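# Tuck the box end flap's tabs into floor slots

## Task

Bend the top flap of the upright end wall over and press both of its tabs all the way down into the slots in the box bottom. At the finish that end wall and both long side walls must stand upright, the corner flaps at that end must be tucked inward, and the box must sit on its bottom. It only counts if all of this stays so without the robot holding it.

## Robot and tools

Robot: two 6-joint arms named left_arm and right_arm, each ending in a two-finger parallel gripper. The names are not image sides; left_arm is the one on the +y side. Base roots in the scene frame: left_arm at (-0.008, +0.289, 0) m, quat_wxyz (+1.000, 0, 0, -0.015); right_arm at (-0.048, -0.342, 0) m, quat_wxyz (+1.000, 0, 0, +0.019). Joint ranges (rad), base to hand: waist -2.618 to 3.054, shoulder 0 to 3.142, elbow 0 to 3.142, wrist pitch -1.571 to 1.571, wrist yaw -1.571 to 1.571, wrist roll -2.094 to 2.094. Elbows never quite straighten.

Frame: one shared scene frame for everything. Origin sits on the table surface midway between the arms, +z is up, +x reaches out across the table. Each gripper's fingers extend along its own +z axis and close along its own y axis. end_effector_position is the point between the finger pads, roughly 1 cm short of the tips.

The row: every moving command uses rows of 16 numbers, one list covering both arms: x, y, z, qw, qx, qy, qz, opening for left_arm, then the same eight for right_arm. x, y, z are an absolute target position in metres in the scene frame; the quaternion is an absolute target orientation, w first. So each half of a row is a pose, not an offset. opening runs from -1 (closed) to +1 (fully open, 0.094 m). A call is refused, with nothing sent, if a target lies more than 0.6 m from that arm's last reported position along any of its gripper's axes. Each control step the controller clips the target to within 70 mm and 16 degrees of the measured pose, and favours position over orientation when it cannot get both. To hold an orientation, repeat your own quaternion rather than copying the drifting reported one. To keep an arm still, resend its last reported full pose and desired opening in every call.

Tools:
- execute_actions: argument actions, a list of zero or one item, plus optional pictures (boolean). Empty list: just report the state. {"rows": [...], "steps": n}: up to 15 rows, n at most 15 (default 15), each step 1/30 s; each row drives one step and the final row is reused for leftover steps. {"steps": n} with no rows is a wait of up to 300 steps, counted from the previous result, so your thinking time uses them up. After an action ends each arm only continues to its last clipped pose, so a distant target may need further calls.
- move: target is one 16-number row as above; speed is the path's top speed in m/s, 0.002 to 0.5, default 0.25 (turning capped at twice that in rad/s). Both grippers travel straight lines that finish together, lasting 0.5 to 10 s; longer paths are cut off at 10 s. Openings are sent at the start. Paths ignore obstacles and the other arm, and the hand can lag, wander or overshoot speed, most near full reach.
- wait: seconds from 0 to 10; nothing new is commanded.
- zoom_image: camera (cam_head_left, cam_head_right, cam_high, cam_low, cam_left_wrist, cam_right_wrist) and region [x0, y0, x1, y1] in pixels of that 504x504 image, top-left origin, at most 504 by 504.
- read_manual: section "licences"; returns licence text only, no motion.
- finished_scene: scene, the number of the current scene; closes and grades it, irreversibly. Only call it once the box stays correct on its own.

Results: a state line 'left_arm: ... | right_arm: ...' with each gripper's position and quaternion; these readings may be off, more at long reach, and arms often settle a centimetre or more from the target, usually below it. grip_measured is the finger opening on the command scale; the last Joint positions entry is the opening in metres. To grip, command about 0.03 under grip_measured (less for a lighter hold); pads push roughly 50 to 62 N, less on thin parts. 'pose unreachable' means the clearance check altered or blocked that arm's command; HELD marks steps where that happened. 'Hand target' shows where the controller is now steering each gripper. A move adds a 'move:' line: done, off_target, moving, held (last step blocked) or fault, with limits such as paced (pose clipped) or held (steps blocked; the arm may then jump faster), plus each gripper's distance to its pose. Joint torques include offsets and noise. FAULT, MOTOR HOT (75 °C) and OVER-TEMPERATURE FAULT lines report stops: at 90 °C an arm halts for 10 s, at 100 °C it goes limp and falls.

Care: contact force grows with speed and with how far past the surface you aim, so approach cardboard slowly and with modest overshoot. Do not let the arms collide or press each other, do not shove the box hard, and never let anything leave the table. Avoid long loaded holds that heat motors. Occasional brief tugs or pushes may disturb held or loose items.

Each tool is called after ">>>" in YAML: its name, and indented under it one key for each argument.

## Session

>>> execute_actions:
  actions: []

Scene clock: 0.00 s of 4500.00 s.
left_arm: end_effector_position=(+0.3772, +0.2743, +0.4091) grip_measured=-0.400 end_effector_quat_wxyz=(+0.710, +0.016, +0.704, -0.016) | right_arm: end_effector_position=(+0.3363, -0.3297, +0.4109) grip_measured=+1.000 end_effector_quat_wxyz=(+0.709, -0.017, +0.705, +0.005)
Joint positions: left_arm=[-0.008  1.063  1.054  0.017  0.006  0.     0.028] | right_arm=[-0.009  1.06   1.062  0.005 -0.002 -0.016  0.094]
Joint velocities: left_arm=[-0.017 -0.022 -0.017 -0.051  0.051  0.007 -0.   ] | right_arm=[-0.002  0.007 -0.027 -0.007  0.037 -0.007  0.   ]
Joint torques (N m, as the arm reports them, + toward a larger angle): no reading
Hand target (left_arm): +0.375, +0.274, +0.410; +0.709, +0.015, +0.705, -0.016
Hand target (right_arm): +0.333, -0.330, +0.418; +0.715, -0.016, +0.699, +0.006

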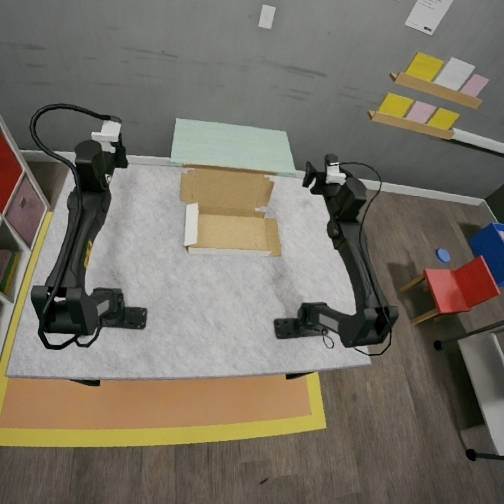

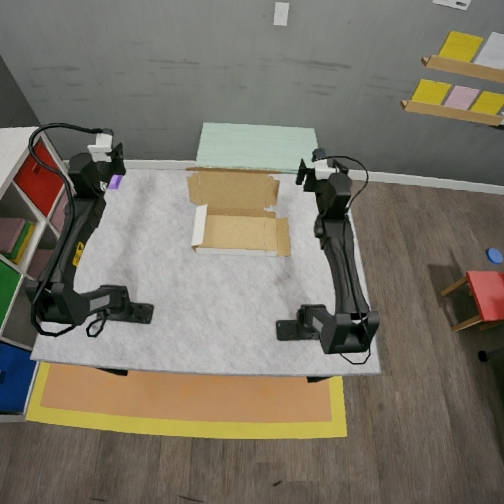

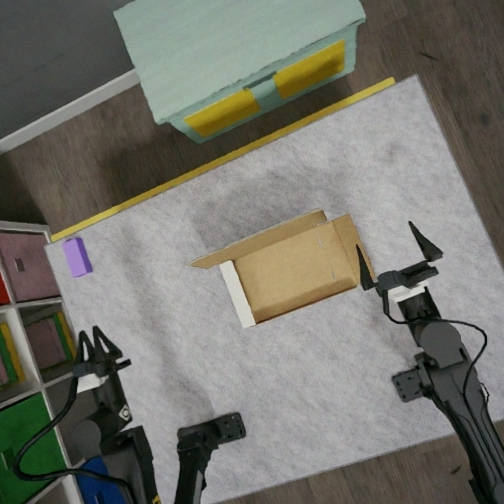

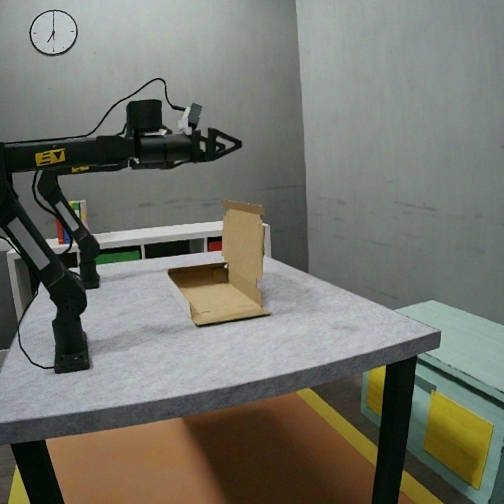

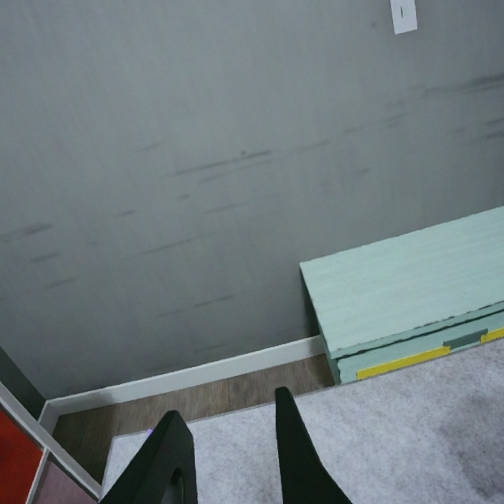

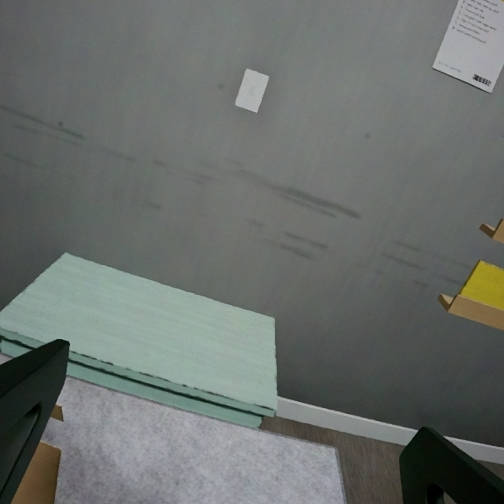

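>>> zoom_image:
  camera: "cam_high"
  region: [170,180,410,350]

>>> zoom_image:
  camera: "cam_low"
  region: [140,180,300,340]

>>> zoom_image:
  camera: "cam_head_right"
  region: [170,150,310,270]

Region (170, 180, 410, 350) of cam_high's 504x504 image, scaled by 2.100, with more detail than that image has; it fills the top 357 rows of this view, and the rest is white.

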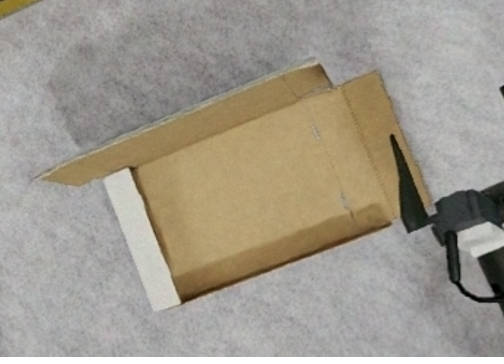

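Region (140, 180, 300, 340) of cam_low's 504x504 image, scaled by 3.150, with more detail than that image has.

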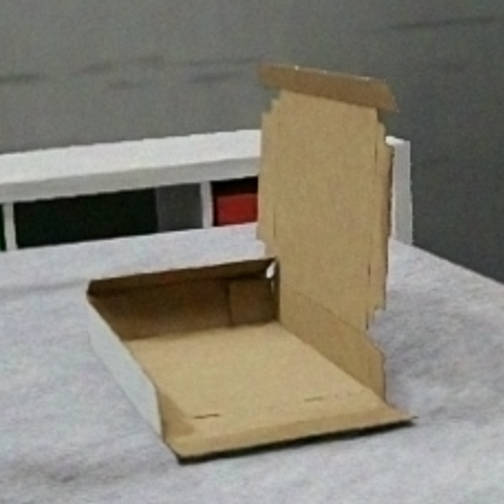

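Region (170, 150, 310, 270) of cam_head_right's 504x504 image, scaled by 3.600, with more detail than that image has; it fills the top 432 rows of this view, and the rest is white.

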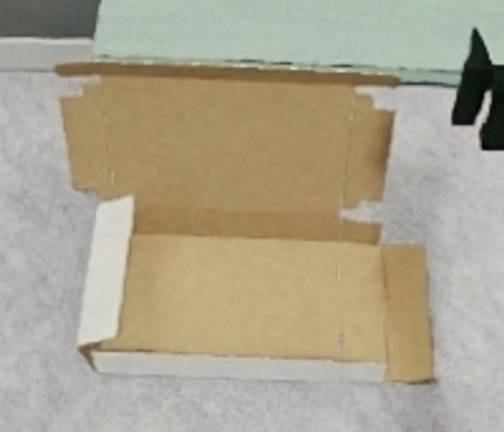

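>>> move:
  target: [0.22,0.12,0.33,0,0,1,0,-1,0.3363,-0.40,0.4109,0.709,-0.017,0.705,0.005,1]

Scene clock: 17.77 s of 4500.00 s.
left_arm: end_effector_position=(+0.2276, +0.1108, +0.3313) grip_measured=-0.998 end_effector_quat_wxyz=(+0.211, +0.012, +0.966, -0.148) | right_arm: end_effector_position=(+0.3341, -0.3979, +0.4041) grip_measured=+1.000 end_effector_quat_wxyz=(+0.704, -0.016, +0.710, +0.007)
Joint positions: left_arm=[-0.632  1.429  1.911 -1.531 -0.018 -0.632  0.   ] | right_arm=[-0.335  1.083  1.062  0.011 -0.329 -0.016  0.094]
Joint velocities: left_arm=[-0.002  0.022 -0.022 -0.022  0.007 -0.081 -0.   ] | right_arm=[-0.012 -0.002  0.007  0.007  0.051 -0.022  0.   ]
Joint torques (N m, as the arm reports them, + toward a larger angle): left_arm=[ 0.58 -5.71  4.42  1.01  0.07  0.  ] | right_arm=[-0.98 -1.86 10.83  1.79 -0.14 -0.04]
Hand target (left_arm): +0.220, +0.117, +0.328; +0.199, +0.006, +0.969, -0.146
Hand target (right_arm): +0.335, -0.401, +0.411; +0.709, -0.018, +0.705, +0.004
Off the commanded pose (left_arm): 0.012 m, 30 deg; orientation clipped at the last step of the last action.
Off the commanded pose (right_arm): 0.007 m, 1 deg.
joint sent to its limit (left arm) — the command would take joint 4 (wrist pitch) past its lower limit, so that joint was sent only as far as its limit.
After step 90, 10.77 s passed at rest.
move: off_target (left_arm); limits=paced

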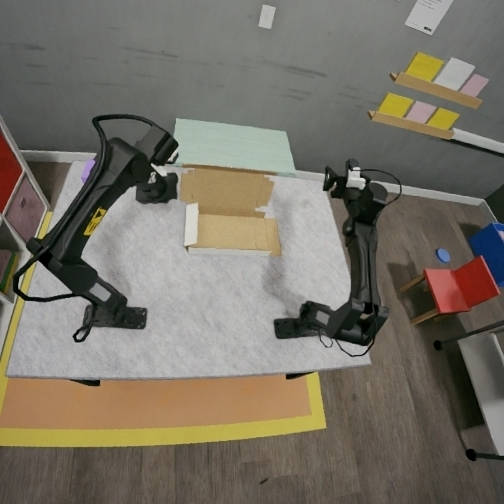

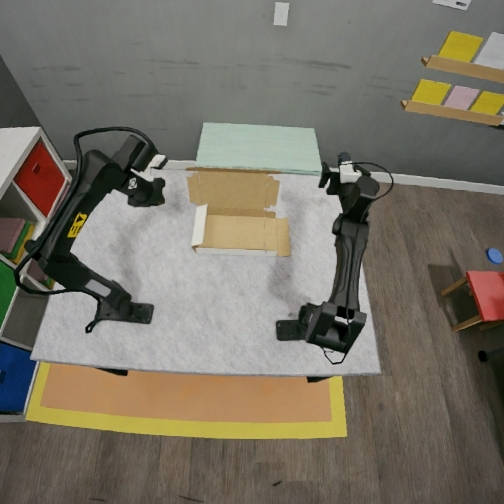

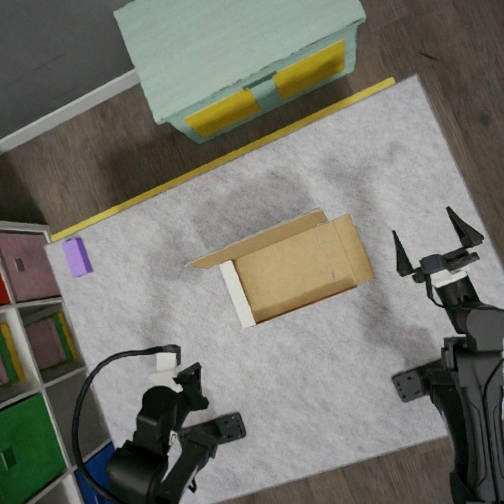

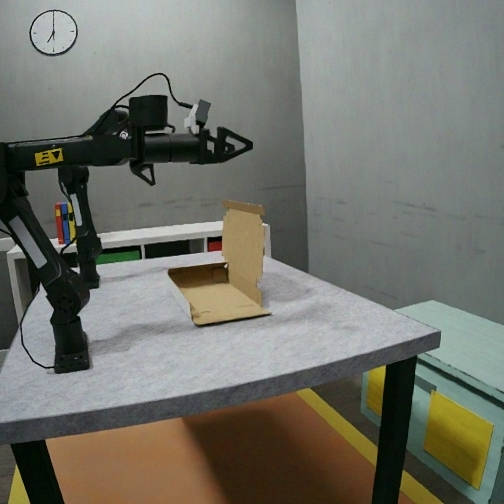

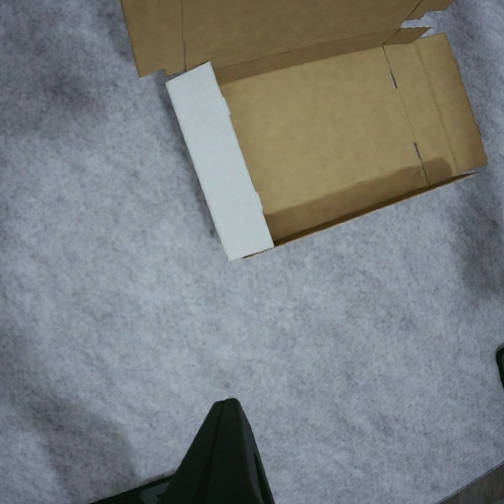

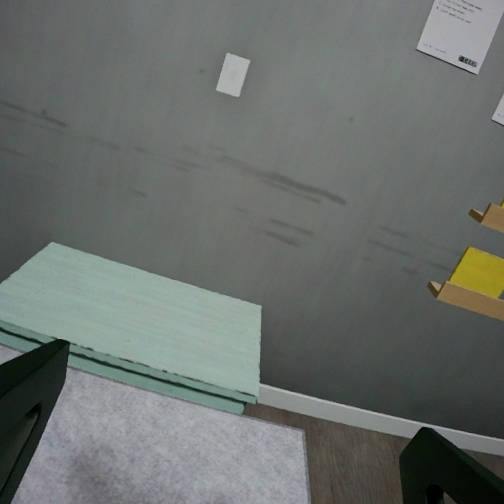

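>>> move:
  target: [0.33,0.17,0.2,0,0,1,0,0.6,0.3363,-0.40,0.4109,0.709,-0.017,0.705,0.005,1]

Scene clock: 26.90 s of 4500.00 s.
left_arm: end_effector_position=(+0.3307, +0.1677, +0.1881) grip_measured=+0.598 end_effector_quat_wxyz=(+0.027, -0.006, +0.999, -0.016) | right_arm: end_effector_position=(+0.3341, -0.3979, +0.4043) grip_measured=+1.000 end_effector_quat_wxyz=(+0.704, -0.016, +0.710, +0.007)
Joint positions: left_arm=[-0.311  1.885  1.911 -1.535  0.012 -0.352  0.075] | right_arm=[-0.335  1.083  1.062  0.012 -0.329 -0.016  0.094]
Joint velocities: left_arm=[-0.022 -0.022  0.002  0.007 -0.081  0.066 -0.001] | right_arm=[ 0.022 -0.012 -0.007  0.066 -0.051  0.037  0.   ]
Joint torques (N m, as the arm reports them, + toward a larger angle): left_arm=[ 0.18 -9.82  9.03  0.34 -0.12  0.15] | right_arm=[-0.5  -1.73 10.91  1.79 -0.07 -0.02]
Hand target (left_arm): +0.331, +0.171, +0.196; +0.035, -0.002, +0.999, -0.012
Hand target (right_arm): +0.336, -0.400, +0.411; +0.709, -0.017, +0.705, +0.005
Off the commanded pose (left_arm): 0.012 m, 4 deg.
Off the commanded pose (right_arm): 0.007 m, 1 deg.
joint sent to its limit (left arm) — the command would take joint 4 (wrist pitch) past its lower limit, so that joint was sent only as far as its limit.
After step 90, 4.67 s passed at rest.
move: off_target (left_arm)

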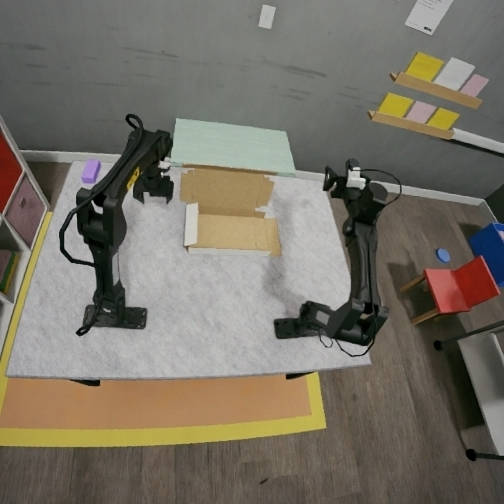

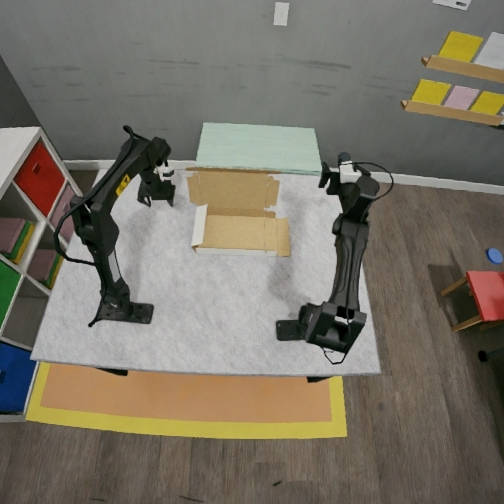

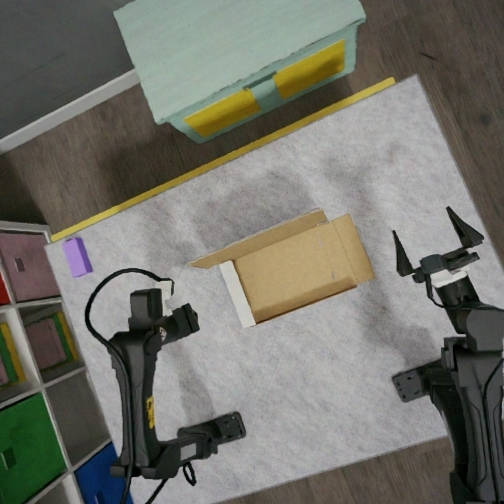

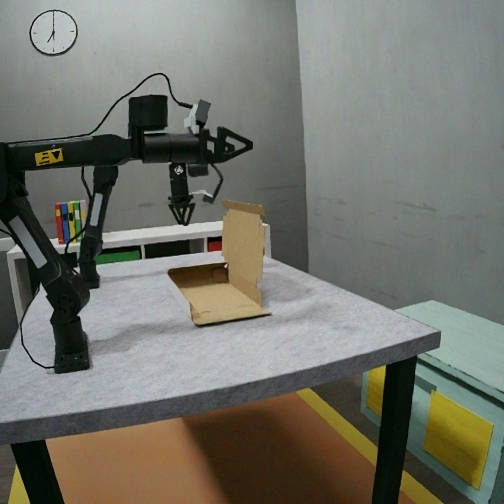

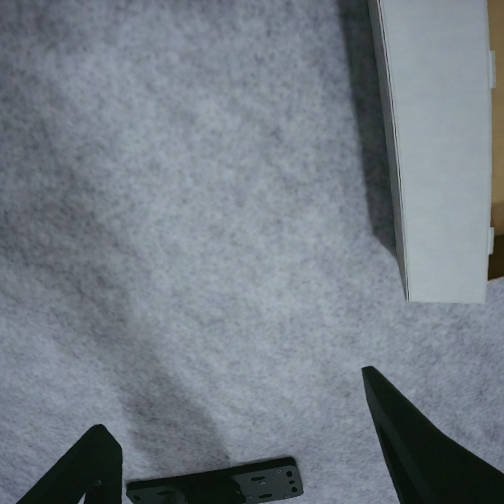

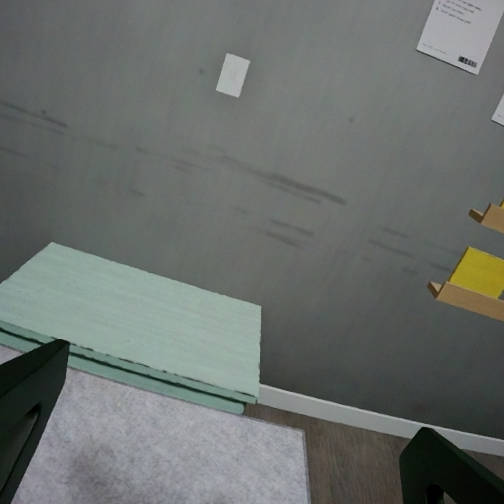

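>>> move:
  target: [0.36,0.14,0.14,0,0,1,0,0.6,0.3363,-0.40,0.4109,0.709,-0.017,0.705,0.005,1]

Scene clock: 34.23 s of 4500.00 s.
left_arm: end_effector_position=(+0.3507, +0.1431, +0.1311) grip_measured=+0.598 end_effector_quat_wxyz=(-0.023, +0.002, +1.000, +0.003) | right_arm: end_effector_position=(+0.3341, -0.3979, +0.4043) grip_measured=+1.000 end_effector_quat_wxyz=(+0.704, -0.016, +0.710, +0.007)
Joint positions: left_arm=[-0.354  2.079  1.958 -1.495  0.011 -0.38   0.075] | right_arm=[-0.335  1.083  1.062  0.012 -0.329 -0.016  0.094]
Joint velocities: left_arm=[ 0.017  0.007  0.012 -0.051 -0.051  0.007 -0.   ] | right_arm=[-0.017 -0.002  0.017 -0.007  0.007 -0.037  0.   ]
Joint torques (N m, as the arm reports them, + toward a larger angle): left_arm=[ -0.4  -11.66   9.17   0.41  -0.14  -0.02] | right_arm=[-0.5  -1.73 10.92  1.79 -0.08 -0.02]
Hand target (left_arm): +0.359, +0.140, +0.139; -0.000, -0.000, +1.000, -0.000
Hand target (right_arm): +0.336, -0.400, +0.411; +0.709, -0.017, +0.705, +0.005
Off the commanded pose (left_arm): 0.013 m, 3 deg.
Off the commanded pose (right_arm): 0.007 m, 1 deg.
After step 90, 3.40 s passed at rest.
move: off_target (left_arm)

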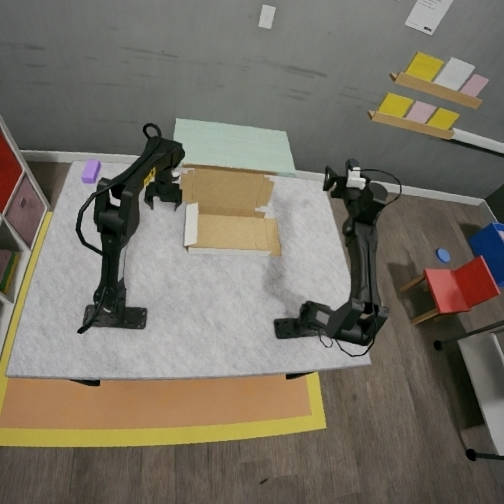

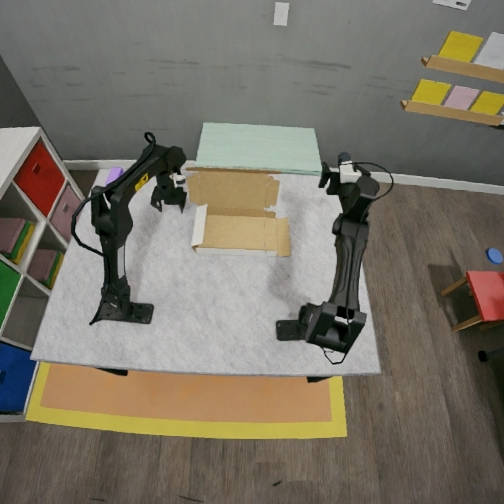

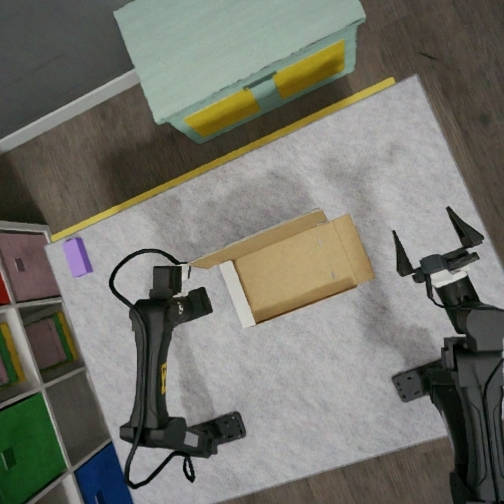

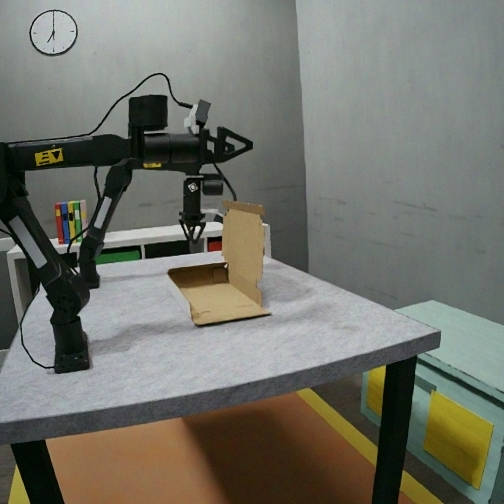

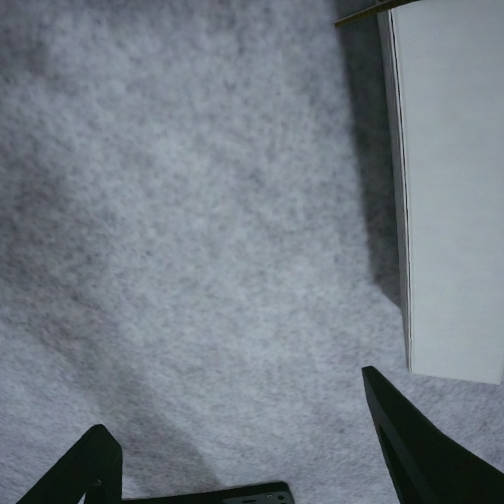

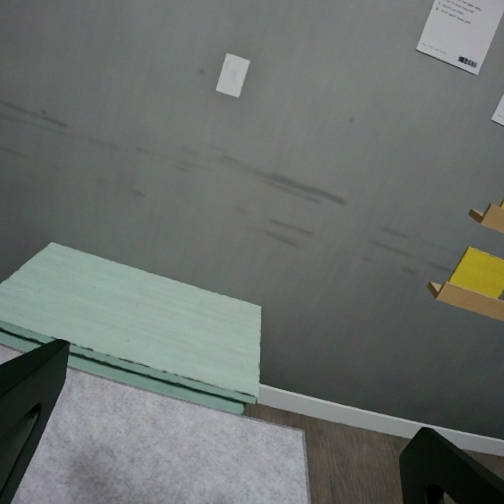

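>>> move:
  target: [0.35,0.04,0.15,0.259,0,0.966,0,-1,0.3363,-0.40,0.4109,0.709,-0.017,0.705,0.005,1]

Scene clock: 46.73 s of 4500.00 s.
left_arm: end_effector_position=(+0.3472, +0.0352, +0.1485) grip_measured=-0.998 end_effector_quat_wxyz=(+0.246, +0.008, +0.969, -0.002) | right_arm: end_effector_position=(+0.3341, -0.3979, +0.4043) grip_measured=+1.000 end_effector_quat_wxyz=(+0.704, -0.016, +0.710, +0.007)
Joint positions: left_arm=[-0.724  1.845  1.595 -0.938 -0.326 -0.672  0.   ] | right_arm=[-0.335  1.083  1.062  0.012 -0.329 -0.016  0.094]
Joint velocities: left_arm=[ 0.017 -0.002 -0.012 -0.037  0.007 -0.066  0.   ] | right_arm=[ 0.007  0.007  0.007 -0.037 -0.081  0.007  0.   ]
Joint torques (N m, as the arm reports them, + toward a larger angle): left_arm=[ -0.21 -11.16   6.05   1.09  -0.42  -0.03] | right_arm=[-0.5  -1.74 10.92  1.79 -0.08 -0.02]
Hand target (left_arm): +0.348, +0.038, +0.151; +0.257, +0.001, +0.966, -0.001
Hand target (right_arm): +0.336, -0.400, +0.411; +0.709, -0.017, +0.705, +0.005
Off the commanded pose (left_arm): 0.006 m, 2 deg.
Off the commanded pose (right_arm): 0.007 m, 1 deg.
After step 90, 7.67 s passed at rest.
move: done

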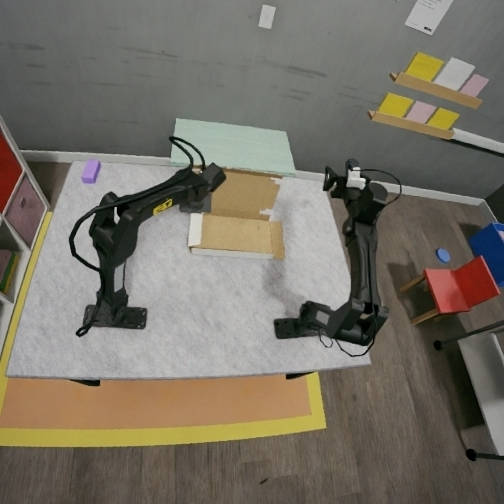

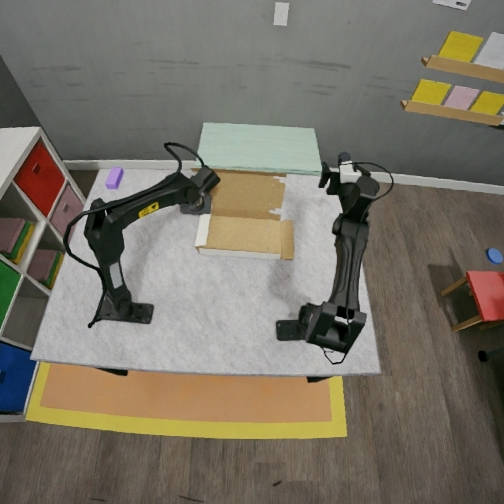

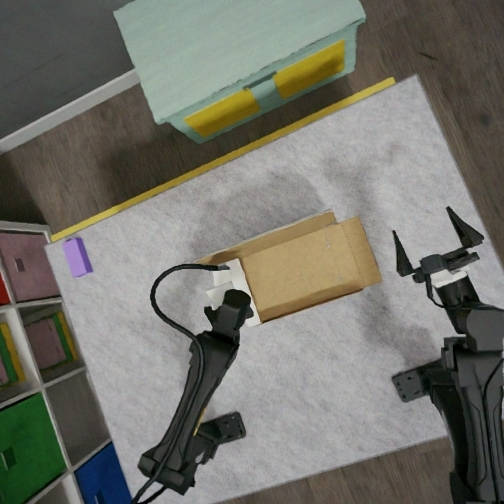

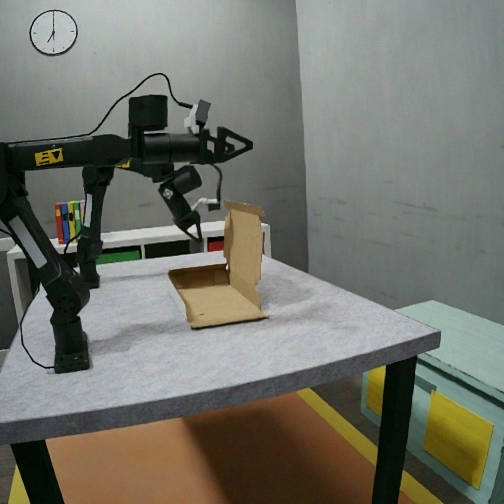

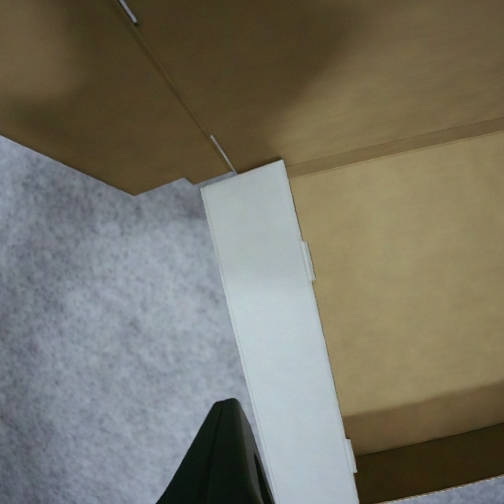

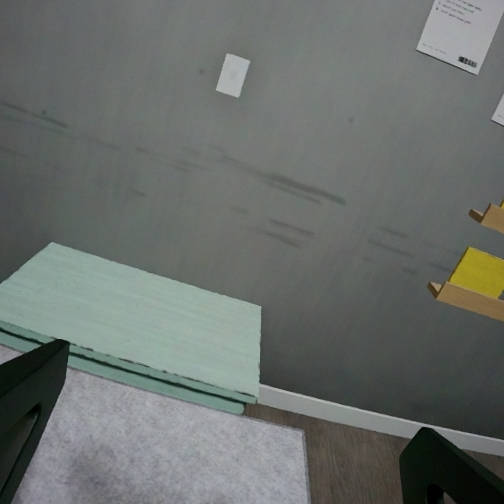

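>>> move:
  target: [0.28,-0.01,0.14,0.259,0,0.966,0,-1,0.3363,-0.40,0.4109,0.709,-0.017,0.705,0.005,1]
  speed: 0.1

Scene clock: 53.57 s of 4500.00 s.
left_arm: end_effector_position=(+0.2818, -0.0204, +0.1413) grip_measured=-0.998 end_effector_quat_wxyz=(+0.258, +0.004, +0.966, -0.017) | right_arm: end_effector_position=(+0.3341, -0.3979, +0.4043) grip_measured=+1.000 end_effector_quat_wxyz=(+0.704, -0.016, +0.710, +0.007)
Joint positions: left_arm=[-0.958  1.835  1.55  -0.949 -0.407 -0.909  0.   ] | right_arm=[-0.335  1.083  1.062  0.012 -0.329 -0.016  0.094]
Joint velocities: left_arm=[ 0.002 -0.017 -0.007 -0.081  0.007 -0.051  0.   ] | right_arm=[-0.012  0.007  0.002 -0.007 -0.022 -0.007  0.   ]
Joint torques (N m, as the arm reports them, + toward a larger angle): left_arm=[ -0.06 -10.63   6.17   0.71  -0.52  -0.06] | right_arm=[-0.51 -1.73 10.91  1.79 -0.07 -0.02]
Hand target (left_arm): +0.279, -0.010, +0.140; +0.258, -0.000, +0.966, -0.000
Hand target (right_arm): +0.336, -0.400, +0.411; +0.709, -0.017, +0.705, +0.005
Off the commanded pose (left_arm): 0.011 m, 2 deg.
Off the commanded pose (right_arm): 0.007 m, 1 deg.
After step 90, 2.53 s passed at rest.
move: off_target (left_arm)

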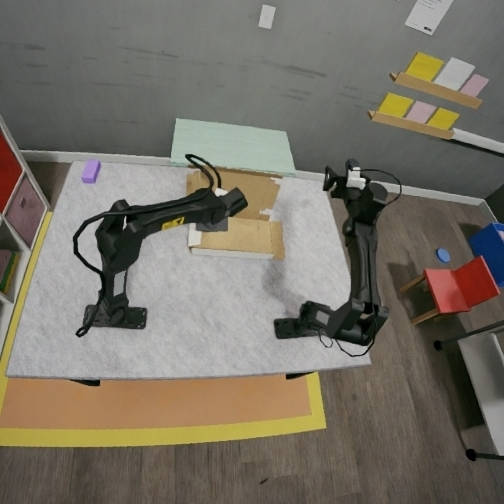

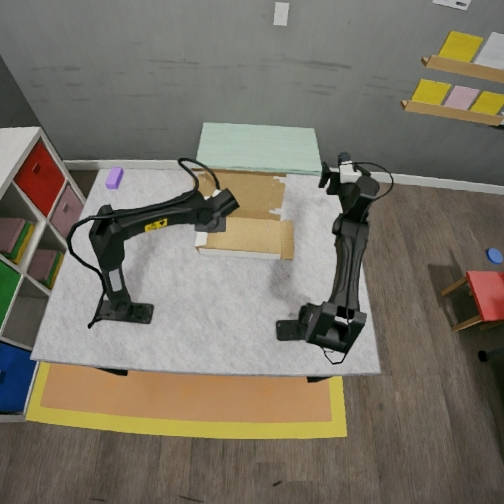

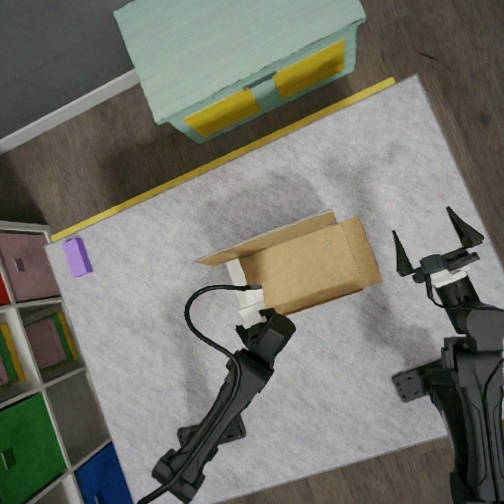

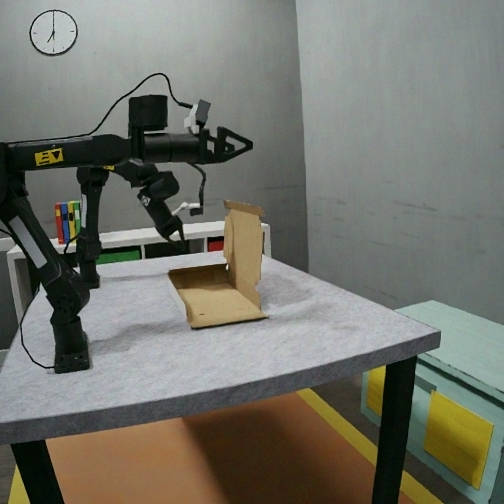

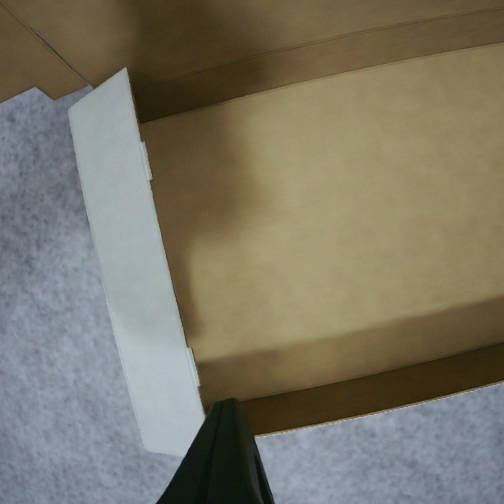

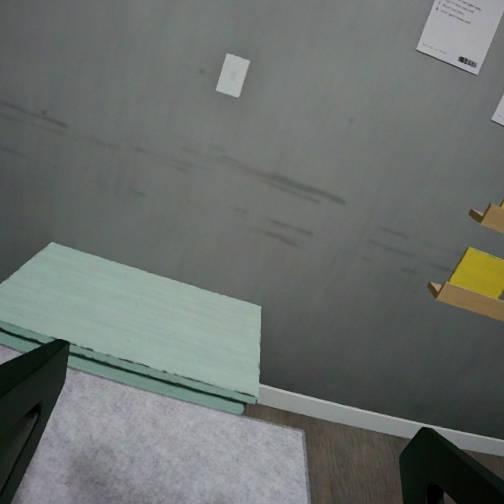

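>>> move:
  target: [0.315,0.022,0.12,0.259,0,0.966,0,-1,0.3363,-0.40,0.4109,0.709,-0.017,0.705,0.005,1]
  speed: 0.1

>>> move:
  target: [0.315,0.018,0.055,0.259,0,0.966,0,-1,0.3363,-0.40,0.4109,0.709,-0.017,0.705,0.005,1]
  speed: 0.04

Scene clock: 60.73 s of 4500.00 s.
left_arm: end_effector_position=(+0.3167, +0.0201, +0.1195) grip_measured=-0.998 end_effector_quat_wxyz=(+0.257, -0.002, +0.966, +0.003) | right_arm: end_effector_position=(+0.3341, -0.3979, +0.4043) grip_measured=+1.000 end_effector_quat_wxyz=(+0.704, -0.016, +0.710, +0.007)
Joint positions: left_arm=[-0.826  1.82   1.443 -0.841 -0.389 -0.788  0.   ] | right_arm=[-0.335  1.083  1.062  0.012 -0.329 -0.016  0.094]
Joint velocities: left_arm=[-0.007 -0.017 -0.002  0.007  0.051  0.022  0.001] | right_arm=[-0.017 -0.002  0.002 -0.037 -0.095 -0.051  0.   ]
Joint torques (N m, as the arm reports them, + toward a larger angle): left_arm=[  0.11 -10.74   5.9    1.07  -0.24   0.16] | right_arm=[-0.5  -1.73 10.92  1.79 -0.08 -0.02]
Hand target (left_arm): +0.316, +0.022, +0.120; +0.260, +0.000, +0.966, +0.000
Hand target (right_arm): +0.336, -0.400, +0.411; +0.709, -0.017, +0.705, +0.005
Off the commanded pose (left_arm): 0.003 m, 1 deg.
Off the commanded pose (right_arm): 0.007 m, 1 deg.
After step 90, 3.07 s passed at rest.
move: done

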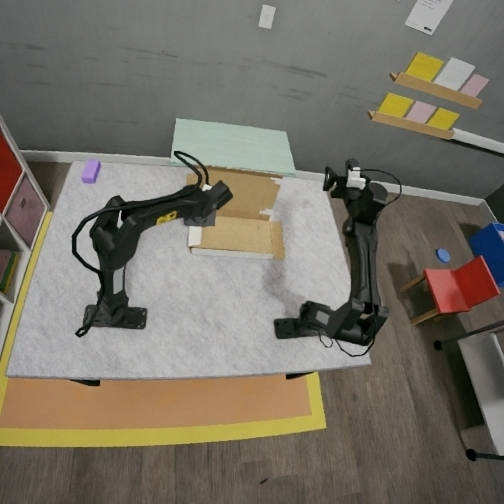

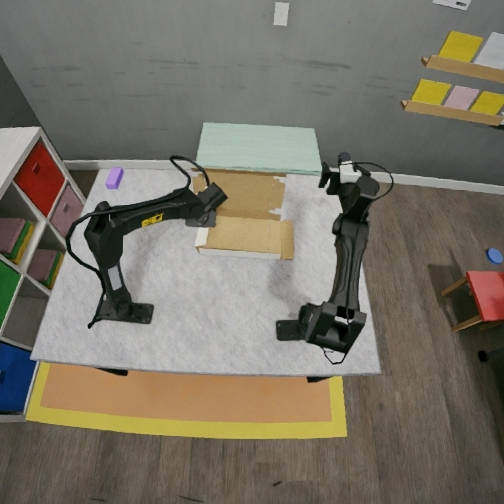

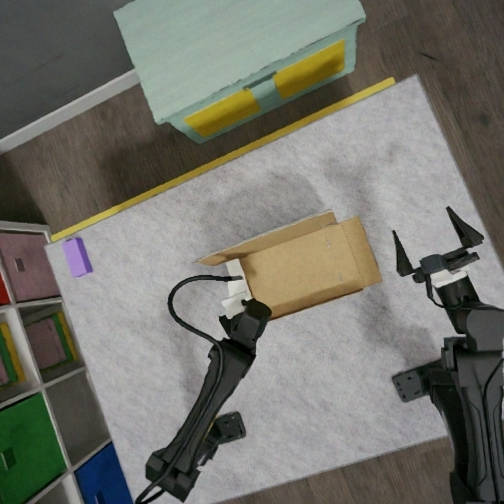

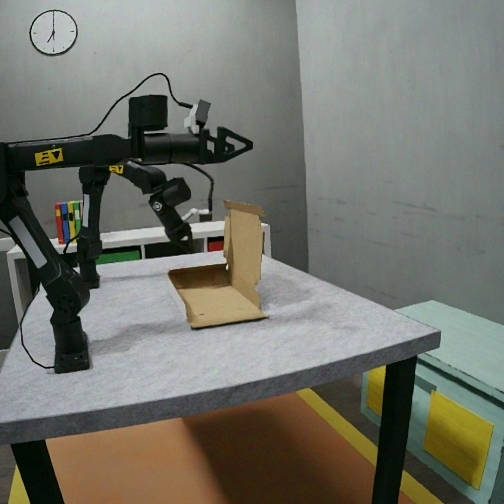

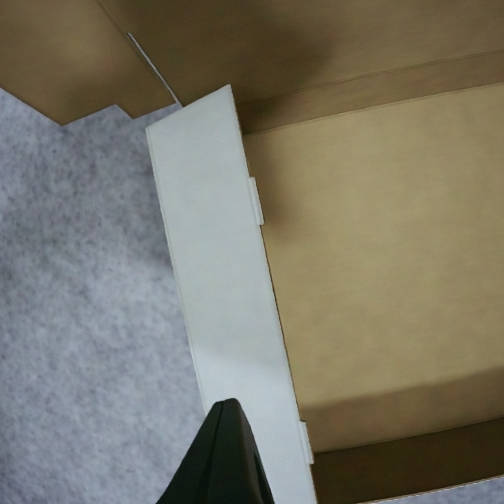

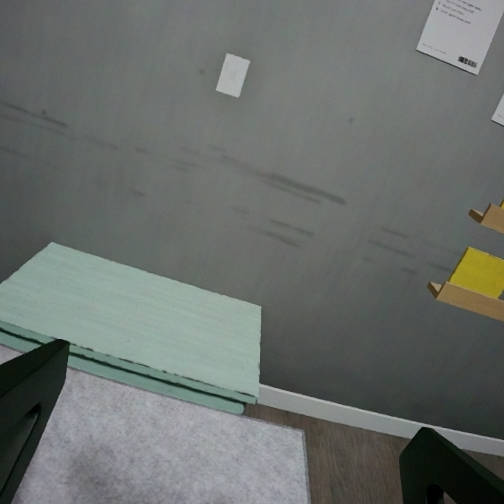

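Scene clock: 62.60 s of 4500.00 s.
left_arm: end_effector_position=(+0.3191, +0.0174, +0.0732) grip_measured=-0.998 end_effector_quat_wxyz=(+0.269, -0.006, +0.963, -0.011) | right_arm: end_effector_position=(+0.3341, -0.3979, +0.4043) grip_measured=+1.000 end_effector_quat_wxyz=(+0.704, -0.016, +0.710, +0.007)
Joint positions: left_arm=[-0.826  1.845  1.273 -0.606 -0.39  -0.788  0.   ] | right_arm=[-0.335  1.083  1.062  0.012 -0.329 -0.016  0.094]
Joint velocities: left_arm=[-0.007  0.017 -0.017 -0.081 -0.125 -0.11  -0.001] | right_arm=[-0.002 -0.007  0.007 -0.007 -0.066 -0.051  0.   ]
Joint torques (N m, as the arm reports them, + toward a larger angle): left_arm=[-0.61 -7.26  5.12  1.16 -0.22  0.04] | right_arm=[-0.5  -1.73 10.91  1.79 -0.07 -0.02]
Hand target (left_arm): +0.314, +0.019, +0.055; +0.259, +0.000, +0.966, -0.000
Hand target (right_arm): +0.336, -0.400, +0.411; +0.709, -0.017, +0.705, +0.005
Off the commanded pose (left_arm): 0.019 m, 2 deg.
Off the commanded pose (right_arm): 0.007 m, 1 deg.
move: off_target (left_arm)

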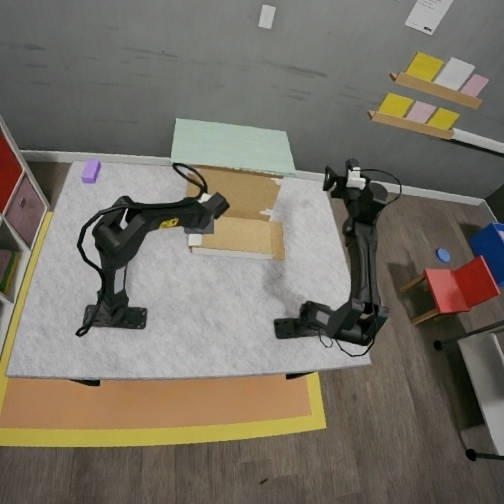

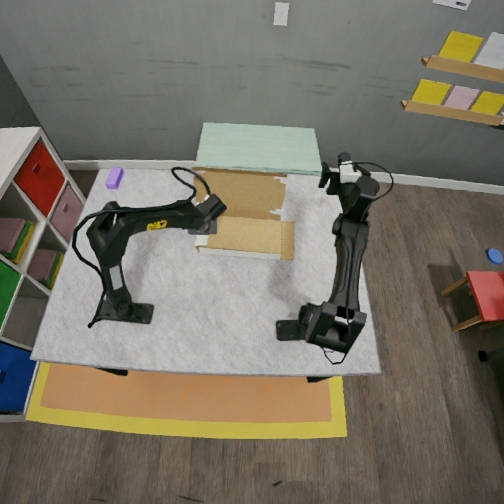

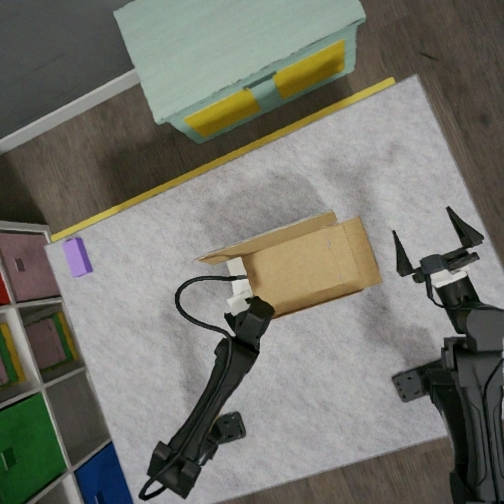

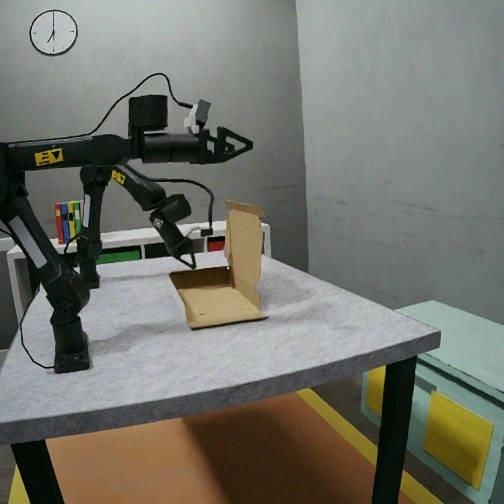

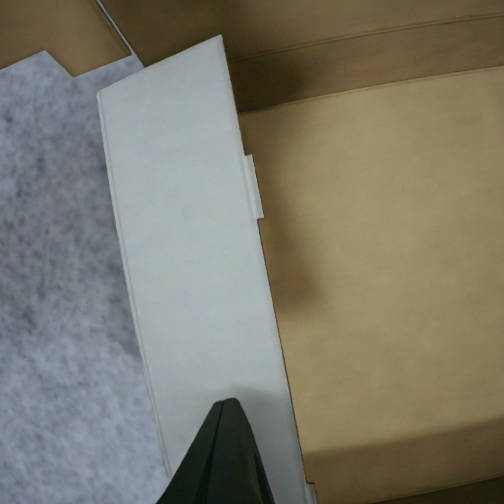

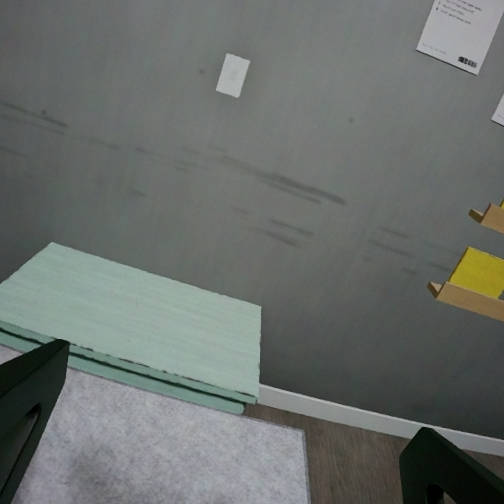

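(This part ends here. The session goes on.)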